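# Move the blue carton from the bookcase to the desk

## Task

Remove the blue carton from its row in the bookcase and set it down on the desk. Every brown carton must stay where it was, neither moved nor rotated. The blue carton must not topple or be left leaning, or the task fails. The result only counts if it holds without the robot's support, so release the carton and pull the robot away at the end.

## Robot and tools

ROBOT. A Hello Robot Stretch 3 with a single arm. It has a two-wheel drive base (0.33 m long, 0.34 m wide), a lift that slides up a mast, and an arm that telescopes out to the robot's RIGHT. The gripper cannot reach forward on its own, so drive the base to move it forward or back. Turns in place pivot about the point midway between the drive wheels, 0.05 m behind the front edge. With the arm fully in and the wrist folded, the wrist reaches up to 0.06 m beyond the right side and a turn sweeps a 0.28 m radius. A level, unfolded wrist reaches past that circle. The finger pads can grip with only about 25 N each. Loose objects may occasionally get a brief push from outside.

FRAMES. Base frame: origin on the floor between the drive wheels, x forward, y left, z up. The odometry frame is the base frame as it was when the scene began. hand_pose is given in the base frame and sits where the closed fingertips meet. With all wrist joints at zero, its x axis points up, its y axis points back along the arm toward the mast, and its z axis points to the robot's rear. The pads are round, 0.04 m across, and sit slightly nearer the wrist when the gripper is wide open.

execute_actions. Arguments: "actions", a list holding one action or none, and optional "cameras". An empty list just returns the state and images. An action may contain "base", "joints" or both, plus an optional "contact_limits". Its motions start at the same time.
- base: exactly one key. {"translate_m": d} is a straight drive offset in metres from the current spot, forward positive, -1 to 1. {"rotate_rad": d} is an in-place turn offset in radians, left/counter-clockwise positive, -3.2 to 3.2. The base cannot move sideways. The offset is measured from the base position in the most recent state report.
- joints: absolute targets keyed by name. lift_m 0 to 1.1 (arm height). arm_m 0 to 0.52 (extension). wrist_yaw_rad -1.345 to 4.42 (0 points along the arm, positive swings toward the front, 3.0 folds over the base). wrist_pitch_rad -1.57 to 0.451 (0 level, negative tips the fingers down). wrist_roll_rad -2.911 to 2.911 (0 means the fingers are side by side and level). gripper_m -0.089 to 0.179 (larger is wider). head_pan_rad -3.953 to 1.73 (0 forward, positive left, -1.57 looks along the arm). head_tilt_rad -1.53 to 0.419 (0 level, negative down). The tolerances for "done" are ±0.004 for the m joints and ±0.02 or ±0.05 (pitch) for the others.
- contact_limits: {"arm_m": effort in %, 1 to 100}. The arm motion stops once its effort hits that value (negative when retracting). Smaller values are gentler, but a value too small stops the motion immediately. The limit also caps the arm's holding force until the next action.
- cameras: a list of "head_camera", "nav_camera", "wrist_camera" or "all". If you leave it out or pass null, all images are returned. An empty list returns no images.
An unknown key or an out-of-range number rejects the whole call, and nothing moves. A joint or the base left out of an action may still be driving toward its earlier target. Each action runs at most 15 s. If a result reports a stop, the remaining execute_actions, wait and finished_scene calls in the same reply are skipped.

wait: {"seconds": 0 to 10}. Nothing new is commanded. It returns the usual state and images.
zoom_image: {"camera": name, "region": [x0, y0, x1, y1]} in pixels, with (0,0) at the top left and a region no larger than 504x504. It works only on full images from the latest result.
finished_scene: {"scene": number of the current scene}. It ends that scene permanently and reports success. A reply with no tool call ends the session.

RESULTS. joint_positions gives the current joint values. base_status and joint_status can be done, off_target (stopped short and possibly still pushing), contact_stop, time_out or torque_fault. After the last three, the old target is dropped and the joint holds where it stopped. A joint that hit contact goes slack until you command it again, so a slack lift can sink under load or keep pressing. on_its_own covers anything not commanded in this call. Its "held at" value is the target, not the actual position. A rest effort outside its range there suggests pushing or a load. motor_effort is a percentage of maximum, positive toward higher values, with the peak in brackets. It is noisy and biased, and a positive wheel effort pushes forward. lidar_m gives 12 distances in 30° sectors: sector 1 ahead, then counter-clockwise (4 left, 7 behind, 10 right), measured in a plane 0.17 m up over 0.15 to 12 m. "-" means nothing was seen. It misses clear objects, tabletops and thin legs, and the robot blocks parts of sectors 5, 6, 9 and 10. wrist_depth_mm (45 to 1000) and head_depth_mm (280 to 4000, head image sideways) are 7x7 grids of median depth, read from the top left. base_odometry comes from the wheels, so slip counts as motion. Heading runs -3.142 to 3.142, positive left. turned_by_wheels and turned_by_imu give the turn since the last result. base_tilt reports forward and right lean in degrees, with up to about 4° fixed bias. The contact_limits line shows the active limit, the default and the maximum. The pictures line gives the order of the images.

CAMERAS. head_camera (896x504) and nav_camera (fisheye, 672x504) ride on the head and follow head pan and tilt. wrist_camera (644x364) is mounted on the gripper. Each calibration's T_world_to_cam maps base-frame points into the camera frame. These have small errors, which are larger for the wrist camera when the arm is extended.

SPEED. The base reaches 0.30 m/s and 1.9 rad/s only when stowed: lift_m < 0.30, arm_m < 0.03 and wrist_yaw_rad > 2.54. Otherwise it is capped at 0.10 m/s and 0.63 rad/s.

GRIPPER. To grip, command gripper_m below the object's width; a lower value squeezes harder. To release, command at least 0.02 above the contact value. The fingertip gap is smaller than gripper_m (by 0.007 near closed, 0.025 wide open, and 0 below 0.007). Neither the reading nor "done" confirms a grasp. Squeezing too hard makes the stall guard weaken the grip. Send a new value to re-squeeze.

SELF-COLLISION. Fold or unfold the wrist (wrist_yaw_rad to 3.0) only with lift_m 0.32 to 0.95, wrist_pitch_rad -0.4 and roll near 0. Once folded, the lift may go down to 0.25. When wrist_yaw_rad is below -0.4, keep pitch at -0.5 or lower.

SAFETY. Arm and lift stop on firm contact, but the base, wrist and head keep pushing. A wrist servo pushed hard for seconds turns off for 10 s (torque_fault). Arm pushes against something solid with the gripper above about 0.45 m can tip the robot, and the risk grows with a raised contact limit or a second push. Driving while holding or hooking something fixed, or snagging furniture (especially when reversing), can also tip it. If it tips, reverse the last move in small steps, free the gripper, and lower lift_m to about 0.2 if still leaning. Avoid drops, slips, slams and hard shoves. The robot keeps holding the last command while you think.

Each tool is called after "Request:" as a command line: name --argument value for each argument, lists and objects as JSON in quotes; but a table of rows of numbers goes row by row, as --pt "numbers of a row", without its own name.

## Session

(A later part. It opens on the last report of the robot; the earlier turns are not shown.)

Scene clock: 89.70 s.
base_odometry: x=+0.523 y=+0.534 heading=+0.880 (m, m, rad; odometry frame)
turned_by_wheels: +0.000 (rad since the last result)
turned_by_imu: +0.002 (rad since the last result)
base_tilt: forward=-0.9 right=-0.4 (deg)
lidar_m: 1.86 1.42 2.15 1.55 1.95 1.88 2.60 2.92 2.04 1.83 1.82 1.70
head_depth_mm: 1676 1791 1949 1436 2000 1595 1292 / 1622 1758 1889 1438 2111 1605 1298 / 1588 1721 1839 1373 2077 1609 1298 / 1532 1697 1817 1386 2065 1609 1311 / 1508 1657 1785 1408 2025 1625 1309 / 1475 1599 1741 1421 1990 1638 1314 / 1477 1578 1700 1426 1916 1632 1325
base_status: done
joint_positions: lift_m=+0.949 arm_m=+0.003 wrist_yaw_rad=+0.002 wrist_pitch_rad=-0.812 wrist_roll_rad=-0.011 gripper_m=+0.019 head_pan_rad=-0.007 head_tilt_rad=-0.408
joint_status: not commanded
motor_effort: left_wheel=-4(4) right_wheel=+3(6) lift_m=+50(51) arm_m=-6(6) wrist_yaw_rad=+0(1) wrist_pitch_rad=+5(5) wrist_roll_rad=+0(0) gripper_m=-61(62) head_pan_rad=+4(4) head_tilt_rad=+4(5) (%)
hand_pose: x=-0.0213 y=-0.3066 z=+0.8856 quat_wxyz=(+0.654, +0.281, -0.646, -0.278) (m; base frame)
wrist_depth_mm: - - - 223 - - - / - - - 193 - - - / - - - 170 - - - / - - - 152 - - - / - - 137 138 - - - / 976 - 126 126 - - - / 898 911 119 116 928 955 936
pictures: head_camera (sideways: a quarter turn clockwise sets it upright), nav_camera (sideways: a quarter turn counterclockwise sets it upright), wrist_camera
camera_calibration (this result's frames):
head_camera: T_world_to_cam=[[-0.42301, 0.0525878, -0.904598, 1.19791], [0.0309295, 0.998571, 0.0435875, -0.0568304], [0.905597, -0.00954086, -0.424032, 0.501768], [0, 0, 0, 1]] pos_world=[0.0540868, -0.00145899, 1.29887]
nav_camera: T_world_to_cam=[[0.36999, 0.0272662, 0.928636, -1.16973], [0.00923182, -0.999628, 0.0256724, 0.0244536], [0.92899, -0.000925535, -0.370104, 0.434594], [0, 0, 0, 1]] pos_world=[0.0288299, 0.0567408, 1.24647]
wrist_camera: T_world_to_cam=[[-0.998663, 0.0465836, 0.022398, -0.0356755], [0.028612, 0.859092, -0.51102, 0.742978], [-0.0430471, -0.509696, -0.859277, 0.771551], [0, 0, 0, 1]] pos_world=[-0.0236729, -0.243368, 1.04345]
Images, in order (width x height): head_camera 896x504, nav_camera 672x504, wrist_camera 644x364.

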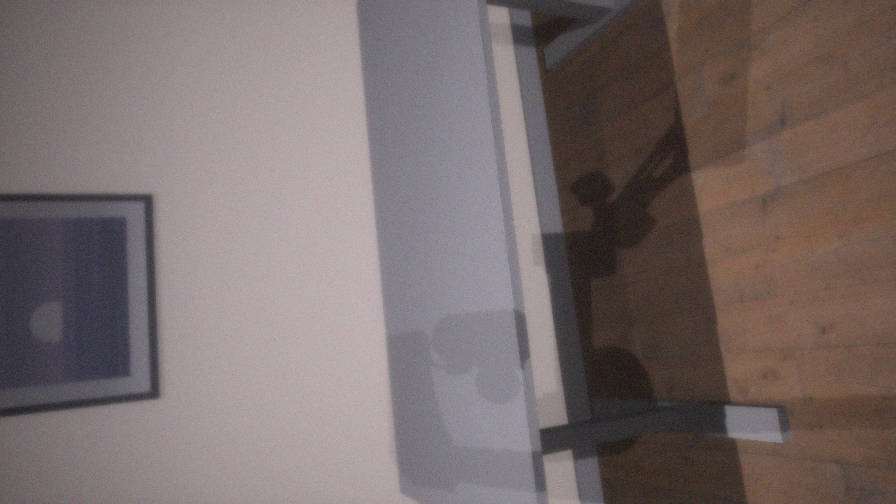

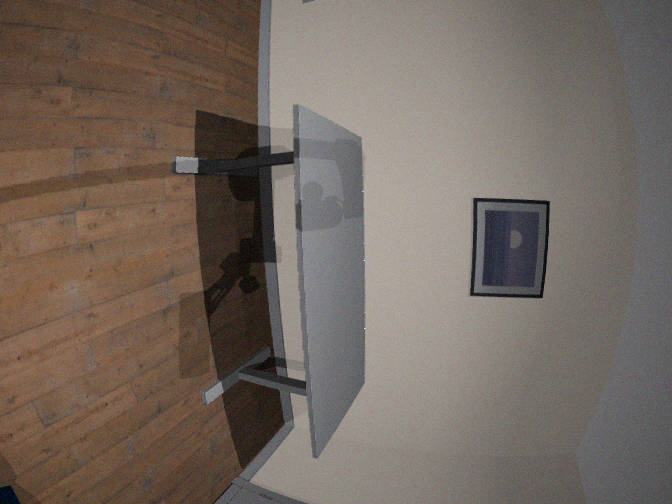

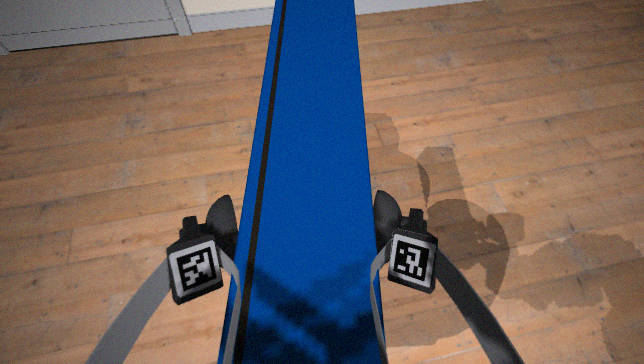

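Request:
execute_actions --actions '[{"base":{"translate_m":0.55}}]' --cameras '[]'

Request:
execute_actions --actions '[{"base":{"rotate_rad":1.7},"joints":{"head_pan_rad":-1.57,"head_tilt_rad":-0.7}}]' --cameras '[]'

Request:
execute_actions --actions '[{"joints":{"arm_m":0.38,"lift_m":0.87}}]'

Scene clock: 96.57 s.
base_odometry: x=+0.873 y=+0.958 heading=+0.879 (m, m, rad; odometry frame)
turned_by_wheels: +0.000 (rad since the last result)
turned_by_imu: +0.001 (rad since the last result)
base_tilt: forward=-0.9 right=-0.4 (deg)
lidar_m: 1.33 0.91 1.61 2.04 1.95 2.32 3.17 3.08 1.92 1.71 1.72 1.23
head_depth_mm: 1175 1268 1394 1351 938 770 1304 / 1143 1240 1345 1357 942 749 1296 / 1106 1216 1317 1371 951 729 1305 / 1077 1182 1291 1357 958 732 1276 / 1065 1160 1267 1317 964 734 1274 / 1045 1143 1226 1308 972 736 1246 / 1023 1108 1190 1274 975 743 1133
base_status: done
joint_positions: lift_m=+0.949 arm_m=+0.003 wrist_yaw_rad=+0.002 wrist_pitch_rad=-0.812 wrist_roll_rad=-0.011 gripper_m=+0.019 head_pan_rad=-0.007 head_tilt_rad=-0.408
joint_status: not commanded
motor_effort: left_wheel=-4(6) right_wheel=+1(6) lift_m=+51(50) arm_m=-6(6) wrist_yaw_rad=-1(1) wrist_pitch_rad=+5(5) wrist_roll_rad=+0(0) gripper_m=-61(61) head_pan_rad=+4(3) head_tilt_rad=+4(4) (%)
hand_pose: x=-0.0213 y=-0.3066 z=+0.8856 quat_wxyz=(+0.654, +0.281, -0.646, -0.278) (m; base frame)
wrist_depth_mm: - - - 223 - - - / - - - 192 - - - / - - - 170 - - - / - - - 152 - - - / - - 137 138 - - - / 957 - 126 126 - - - / 912 904 119 116 936 941 936
pictures: none
No camera images: the call's "cameras" was empty. Leave "cameras" out to get every camera's image.

Scene clock: 100.23 s.
base_odometry: x=+0.873 y=+0.958 heading=+2.579 (m, m, rad; odometry frame)
turned_by_wheels: +1.700 (rad since the last result)
turned_by_imu: +1.701 (rad since the last result)
base_tilt: forward=-1.0 right=-0.5 (deg)
lidar_m: 2.04 1.71 2.32 3.17 2.61 1.83 1.71 1.25 1.22 1.32 0.91 1.78
head_depth_mm: 1114 1257 1123 903 - - - / 1102 1248 1124 865 - - - / 1094 1248 1136 861 - - - / 1094 1230 1140 869 768 1284 1126 / 1074 1227 1148 873 1470 1323 1136 / 1070 1208 1158 871 770 1290 1134 / 1059 1189 1161 880 774 1334 1138
base_status: done
joint_positions: lift_m=+0.949 arm_m=+0.003 wrist_yaw_rad=+0.002 wrist_pitch_rad=-0.812 wrist_roll_rad=-0.011 gripper_m=+0.019 head_pan_rad=-1.563 head_tilt_rad=-0.691
joint_status: all done
motor_effort: left_wheel=-3(9) right_wheel=+3(5) lift_m=+51(51) arm_m=-6(6) wrist_yaw_rad=-2(0) wrist_pitch_rad=+5(5) wrist_roll_rad=+0(0) gripper_m=-62(61) head_pan_rad=-3(40) head_tilt_rad=-5(24) (%)
hand_pose: x=-0.0213 y=-0.3066 z=+0.8856 quat_wxyz=(+0.654, +0.281, -0.646, -0.278) (m; base frame)
wrist_depth_mm: 501 511 517 224 533 535 541 / 447 451 455 192 467 471 475 / 410 411 417 170 436 446 - / - - - 152 - - - / - - 137 138 - - - / 981 - 126 126 - - - / 906 914 119 116 930 947 949
pictures: none
No camera images: the call's "cameras" was empty. Leave "cameras" out to get every camera's image.

Scene clock: 104.20 s.
base_odometry: x=+0.873 y=+0.958 heading=+2.579 (m, m, rad; odometry frame)
turned_by_wheels: +0.000 (rad since the last result)
turned_by_imu: +0.000 (rad since the last result)
base_tilt: forward=-1.1 right=-0.4 (deg)
lidar_m: 2.04 1.71 2.32 3.16 2.61 1.83 1.71 1.26 1.23 1.33 0.91 1.78
head_depth_mm: 1106 1259 1170 - - 1286 1113 / 1107 1251 - 834 1434 1320 1127 / 1095 1216 - 838 1442 1304 1129 / 1088 1236 1135 788 1439 1321 1134 / 1083 1222 1145 871 1464 1319 1146 / 1066 1201 1156 883 771 1298 1143 / 1064 1198 1161 882 769 1331 1140
base_status: not commanded
joint_positions: lift_m=+0.871 arm_m=+0.380 wrist_yaw_rad=+0.002 wrist_pitch_rad=-0.812 wrist_roll_rad=-0.011 gripper_m=+0.019 head_pan_rad=-1.563 head_tilt_rad=-0.691
joint_status: all done
motor_effort: left_wheel=-3(3) right_wheel=+3(3) lift_m=+17(45) arm_m=+5(6) wrist_yaw_rad=-1(1) wrist_pitch_rad=+6(5) wrist_roll_rad=+0(0) gripper_m=-61(62) head_pan_rad=-3(3) head_tilt_rad=-4(4) (%)
hand_pose: x=-0.0213 y=-0.6833 z=+0.8067 quat_wxyz=(+0.653, +0.282, -0.645, -0.278) (m; base frame)
wrist_depth_mm: 378 382 385 223 396 398 408 / 336 342 342 193 353 356 356 / 302 307 304 170 315 316 319 / 275 276 275 152 285 288 289 / 252 254 137 138 259 261 263 / 232 234 126 126 235 241 243 / 216 217 119 116 221 224 225
pictures: head_camera (sideways: a quarter turn clockwise sets it upright), nav_camera (sideways: a quarter turn counterclockwise sets it upright), wrist_camera
camera_calibration (this result's frames):
head_camera: T_world_to_cam=[[0.0445674, 0.659508, -0.750375, 0.993972], [0.999003, -0.0274715, 0.0351895, -0.0517879], [0.00259382, -0.751195, -0.660075, 0.814377], [0, 0, 0, 1]] pos_world=[0.00532514, -0.0451988, 1.28522]
nav_camera: T_world_to_cam=[[0.034566, -0.614165, 0.78842, -0.984823], [-0.999334, -0.0304442, 0.0200974, 0.0378724], [0.0116598, -0.78859, -0.614808, 0.758585], [0, 0, 0, 1]] pos_world=[0.0630436, -0.00547762, 1.24208]
wrist_camera: T_world_to_cam=[[-0.998661, 0.0466139, 0.0224315, -0.0163715], [0.0286432, 0.859354, -0.510578, 1.02617], [-0.0430767, -0.509252, -0.859539, 0.512233], [0, 0, 0, 1]] pos_world=[-0.023677, -0.620222, 0.96459]
Images, in order (width x height): head_camera 896x504, nav_camera 672x504, wrist_camera 644x364.

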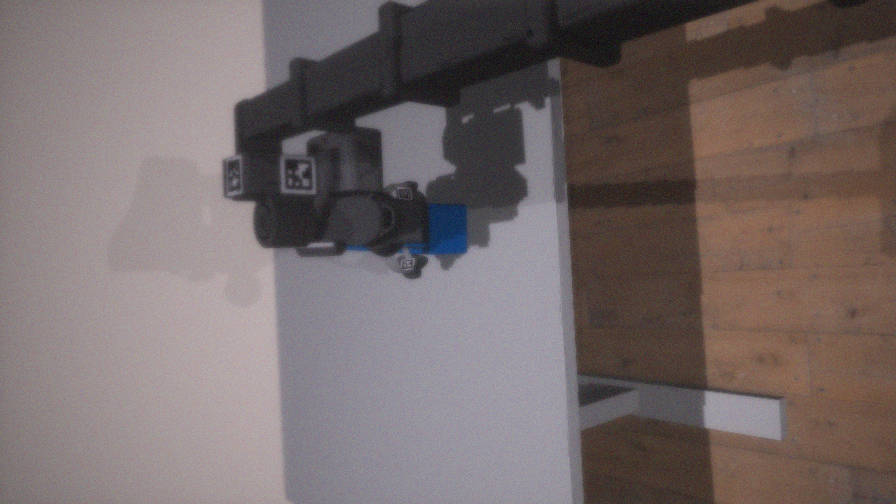

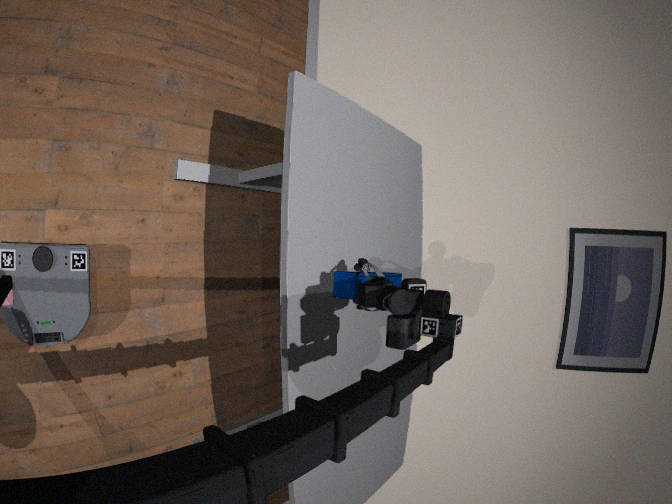

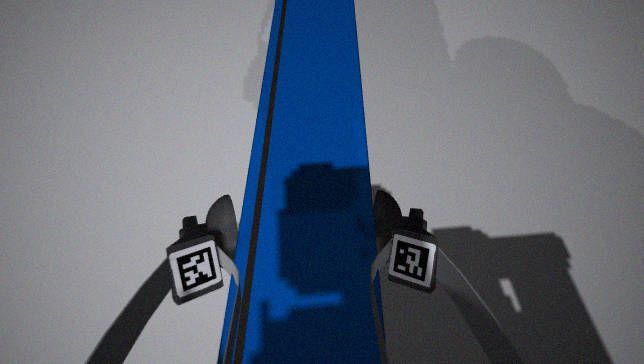

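Request:
execute_actions --actions '[{"joints":{"lift_m":0.822}}]' --cameras '[]'

Request:
execute_actions --actions '[{"joints":{"gripper_m":0.12}}]' --cameras '[]'

Request:
execute_actions --actions '[{"joints":{"gripper_m":0.12,"lift_m":0.93}}]' --cameras '[]'

Request:
execute_actions --actions '[{"joints":{"arm_m":0.01}}]'

Scene clock: 105.90 s.
base_odometry: x=+0.873 y=+0.958 heading=+2.579 (m, m, rad; odometry frame)
turned_by_wheels: +0.000 (rad since the last result)
turned_by_imu: +0.000 (rad since the last result)
base_tilt: forward=-1.0 right=-0.5 (deg)
lidar_m: 2.04 1.71 2.32 3.16 2.61 1.83 1.71 1.25 1.23 1.33 0.91 1.78
head_depth_mm: 1109 1269 1113 884 - - 1120 / 1106 1258 1232 830 1444 1323 1140 / 1100 1238 1334 809 1454 1322 1133 / 1089 1232 1190 802 1440 1314 1132 / 1077 1221 1147 870 1460 1316 1146 / 1073 1217 1151 877 770 1293 1140 / 1059 1201 1161 877 773 1326 1145
base_status: not commanded
joint_positions: lift_m=+0.823 arm_m=+0.380 wrist_yaw_rad=+0.002 wrist_pitch_rad=-0.812 wrist_roll_rad=-0.011 gripper_m=+0.019 head_pan_rad=-1.563 head_tilt_rad=-0.691
joint_status: all done
motor_effort: left_wheel=-3(3) right_wheel=+2(3) lift_m=+18(17) arm_m=+5(5) wrist_yaw_rad=-1(1) wrist_pitch_rad=+6(6) wrist_roll_rad=+0(0) gripper_m=-61(63) head_pan_rad=-3(3) head_tilt_rad=-4(4) (%)
hand_pose: x=-0.0213 y=-0.6833 z=+0.7587 quat_wxyz=(+0.653, +0.282, -0.645, -0.278) (m; base frame)
wrist_depth_mm: 303 306 312 222 320 324 328 / 271 274 274 192 282 285 288 / 244 245 243 170 253 255 258 / 221 223 221 152 229 231 233 / 202 204 137 138 209 210 212 / 187 188 125 126 189 194 195 / 174 175 119 116 178 180 181
pictures: none
No camera images: the call's "cameras" was empty. Leave "cameras" out to get every camera's image.

Scene clock: 107.40 s.
base_odometry: x=+0.873 y=+0.958 heading=+2.579 (m, m, rad; odometry frame)
turned_by_wheels: +0.000 (rad since the last result)
turned_by_imu: +0.000 (rad since the last result)
base_tilt: forward=-1.0 right=-0.5 (deg)
lidar_m: 2.04 1.71 2.32 3.15 2.62 1.83 1.71 1.25 1.23 1.32 0.91 1.78
head_depth_mm: 1110 1258 1122 888 - - 1128 / 1109 1251 1236 830 1437 1307 1126 / 1103 1249 1331 809 1441 1315 1133 / 1085 1229 1195 802 1453 1314 1132 / 1085 1218 1139 876 1458 1323 1140 / 1073 1215 1165 872 767 1296 1131 / 1065 1203 1159 878 773 1328 1147
base_status: not commanded
joint_positions: lift_m=+0.823 arm_m=+0.380 wrist_yaw_rad=+0.002 wrist_pitch_rad=-0.812 wrist_roll_rad=-0.011 gripper_m=+0.088 head_pan_rad=-1.563 head_tilt_rad=-0.691
joint_status: gripper_m off_target (ended at +0.088, target +0.120)
motor_effort: left_wheel=-3(3) right_wheel=+2(3) lift_m=+18(18) arm_m=+5(5) wrist_yaw_rad=-1(1) wrist_pitch_rad=+6(6) wrist_roll_rad=+0(0) gripper_m=+100(100) head_pan_rad=-4(3) head_tilt_rad=-4(4) (%)
hand_pose: x=-0.0213 y=-0.6833 z=+0.7587 quat_wxyz=(+0.653, +0.282, -0.645, -0.278) (m; base frame)
wrist_depth_mm: 303 309 314 226 320 323 327 / 270 273 276 199 283 285 289 / 244 246 247 178 254 256 257 / 222 223 221 161 229 231 232 / 202 204 151 147 212 211 213 / 187 187 139 136 189 194 195 / 174 175 128 126 177 180 181
pictures: none
No camera images: the call's "cameras" was empty. Leave "cameras" out to get every camera's image.

Scene clock: 109.20 s.
base_odometry: x=+0.873 y=+0.958 heading=+2.579 (m, m, rad; odometry frame)
turned_by_wheels: +0.000 (rad since the last result)
turned_by_imu: +0.000 (rad since the last result)
base_tilt: forward=-0.9 right=-0.4 (deg)
lidar_m: 2.04 1.71 2.32 3.15 2.61 1.83 1.71 1.25 1.23 1.33 0.91 1.78
head_depth_mm: 1114 1236 - 830 1465 1309 1127 / 1108 1208 1074 861 1440 1309 1130 / 1093 - - 837 1448 1318 1130 / 1090 1212 1166 810 1449 1315 1128 / 1084 1221 1147 873 1456 1329 1131 / 1072 1208 1155 877 769 1296 1137 / 1064 1211 1160 878 775 1328 1137
base_status: not commanded
joint_positions: lift_m=+0.929 arm_m=+0.380 wrist_yaw_rad=+0.002 wrist_pitch_rad=-0.812 wrist_roll_rad=-0.011 gripper_m=+0.120 head_pan_rad=-1.563 head_tilt_rad=-0.691
joint_status: all done
motor_effort: left_wheel=-3(3) right_wheel=+2(2) lift_m=+50(52) arm_m=+5(5) wrist_yaw_rad=-1(1) wrist_pitch_rad=+6(6) wrist_roll_rad=+0(0) gripper_m=+0(100) head_pan_rad=-3(3) head_tilt_rad=-4(4) (%)
hand_pose: x=-0.0213 y=-0.6833 z=+0.8656 quat_wxyz=(+0.653, +0.282, -0.645, -0.278) (m; base frame)
wrist_depth_mm: 466 475 481 486 490 494 501 / 417 419 432 431 431 438 448 / 374 379 381 319 388 393 394 / 342 345 346 290 352 354 359 / 311 319 317 264 324 324 326 / 287 293 291 240 294 299 301 / 271 269 268 223 275 276 279
pictures: none
No camera images: the call's "cameras" was empty. Leave "cameras" out to get every camera's image.

Scene clock: 113.13 s.
base_odometry: x=+0.873 y=+0.958 heading=+2.579 (m, m, rad; odometry frame)
turned_by_wheels: +0.000 (rad since the last result)
turned_by_imu: +0.000 (rad since the last result)
base_tilt: forward=-1.0 right=-0.5 (deg)
lidar_m: 2.04 1.71 2.31 3.15 2.61 1.83 1.71 1.25 1.22 1.33 0.91 1.78
head_depth_mm: 1117 1266 1114 872 - - - / 1096 1261 1126 861 - - - / 1098 1247 1140 836 - - - / 1087 1233 1139 812 1110 1287 1128 / 1080 1219 1142 876 1458 1325 1139 / 1072 1216 1162 877 772 1286 1144 / 1062 1202 1157 877 772 1325 1142
base_status: not commanded
joint_positions: lift_m=+0.929 arm_m=+0.010 wrist_yaw_rad=+0.002 wrist_pitch_rad=-0.812 wrist_roll_rad=-0.011 gripper_m=+0.120 head_pan_rad=-1.563 head_tilt_rad=-0.691
joint_status: all done
motor_effort: left_wheel=-3(3) right_wheel=+2(2) lift_m=+50(50) arm_m=-6(7) wrist_yaw_rad=+0(1) wrist_pitch_rad=+6(6) wrist_roll_rad=+0(0) gripper_m=+1(1) head_pan_rad=-4(3) head_tilt_rad=-4(4) (%)
hand_pose: x=-0.0213 y=-0.3141 z=+0.8656 quat_wxyz=(+0.653, +0.282, -0.645, -0.278) (m; base frame)
wrist_depth_mm: 473 477 485 417 491 504 507 / 419 425 425 426 434 445 445 / 389 400 403 410 - - - / - - - - - - - / - - - - - - - / 950 963 972 986 - - - / 889 897 901 918 909 935 935
pictures: head_camera (sideways: a quarter turn clockwise sets it upright), nav_camera (sideways: a quarter turn counterclockwise sets it upright), wrist_camera
camera_calibration (this result's frames):
head_camera: T_world_to_cam=[[0.0445671, 0.659525, -0.750361, 0.993953], [0.999003, -0.027472, 0.0351887, -0.0517869], [0.00259388, -0.751181, -0.660091, 0.814399], [0, 0, 0, 1]] pos_world=[0.00532515, -0.0451984, 1.28522]
nav_camera: T_world_to_cam=[[0.0345663, -0.614182, 0.788407, -0.984805], [-0.999334, -0.0304449, 0.0200969, 0.037873], [0.0116598, -0.788577, -0.614826, 0.758608], [0, 0, 0, 1]] pos_world=[0.0630436, -0.00547629, 1.24208]
wrist_camera: T_world_to_cam=[[-0.99866, 0.0466459, 0.0224317, -0.0348976], [0.0286706, 0.859353, -0.510578, 0.738918], [-0.0430932, -0.509251, -0.859539, 0.750838], [0, 0, 0, 1]] pos_world=[-0.0236801, -0.250999, 1.02343]
Images, in order (width x height): head_camera 896x504, nav_camera 672x504, wrist_camera 644x364.

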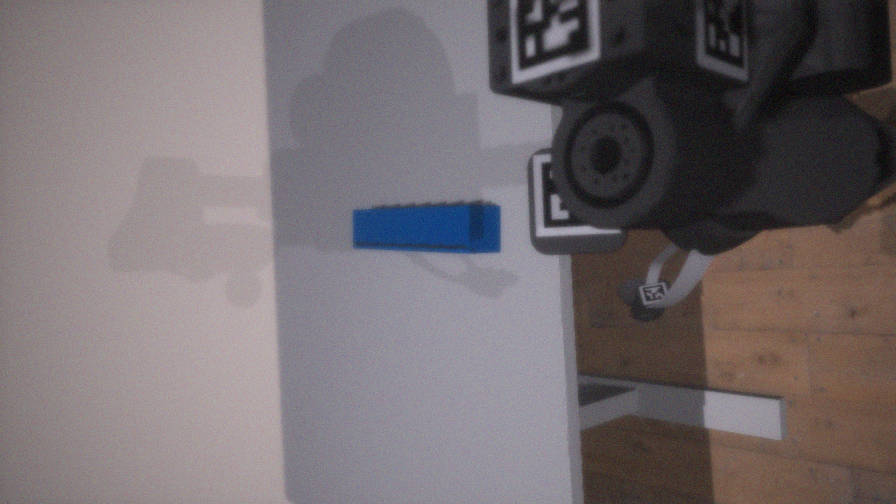

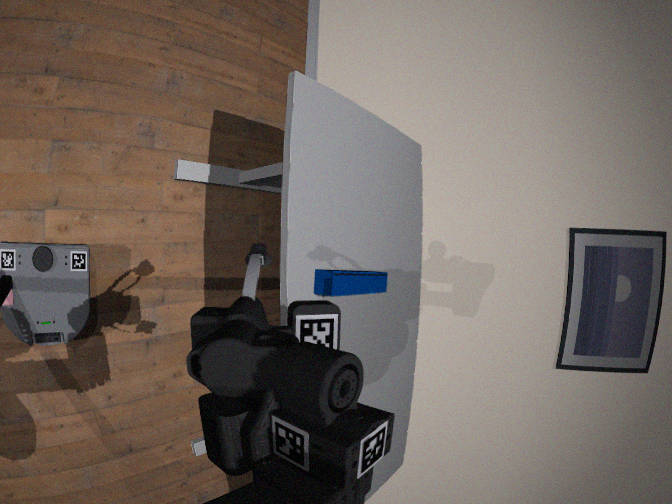

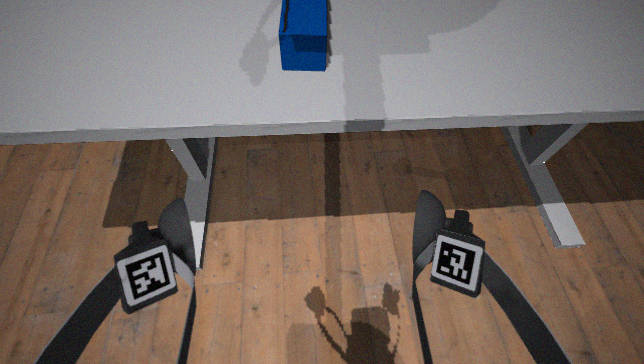

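Request:
finished_scene --scene 1

The scene is finished: the task was done.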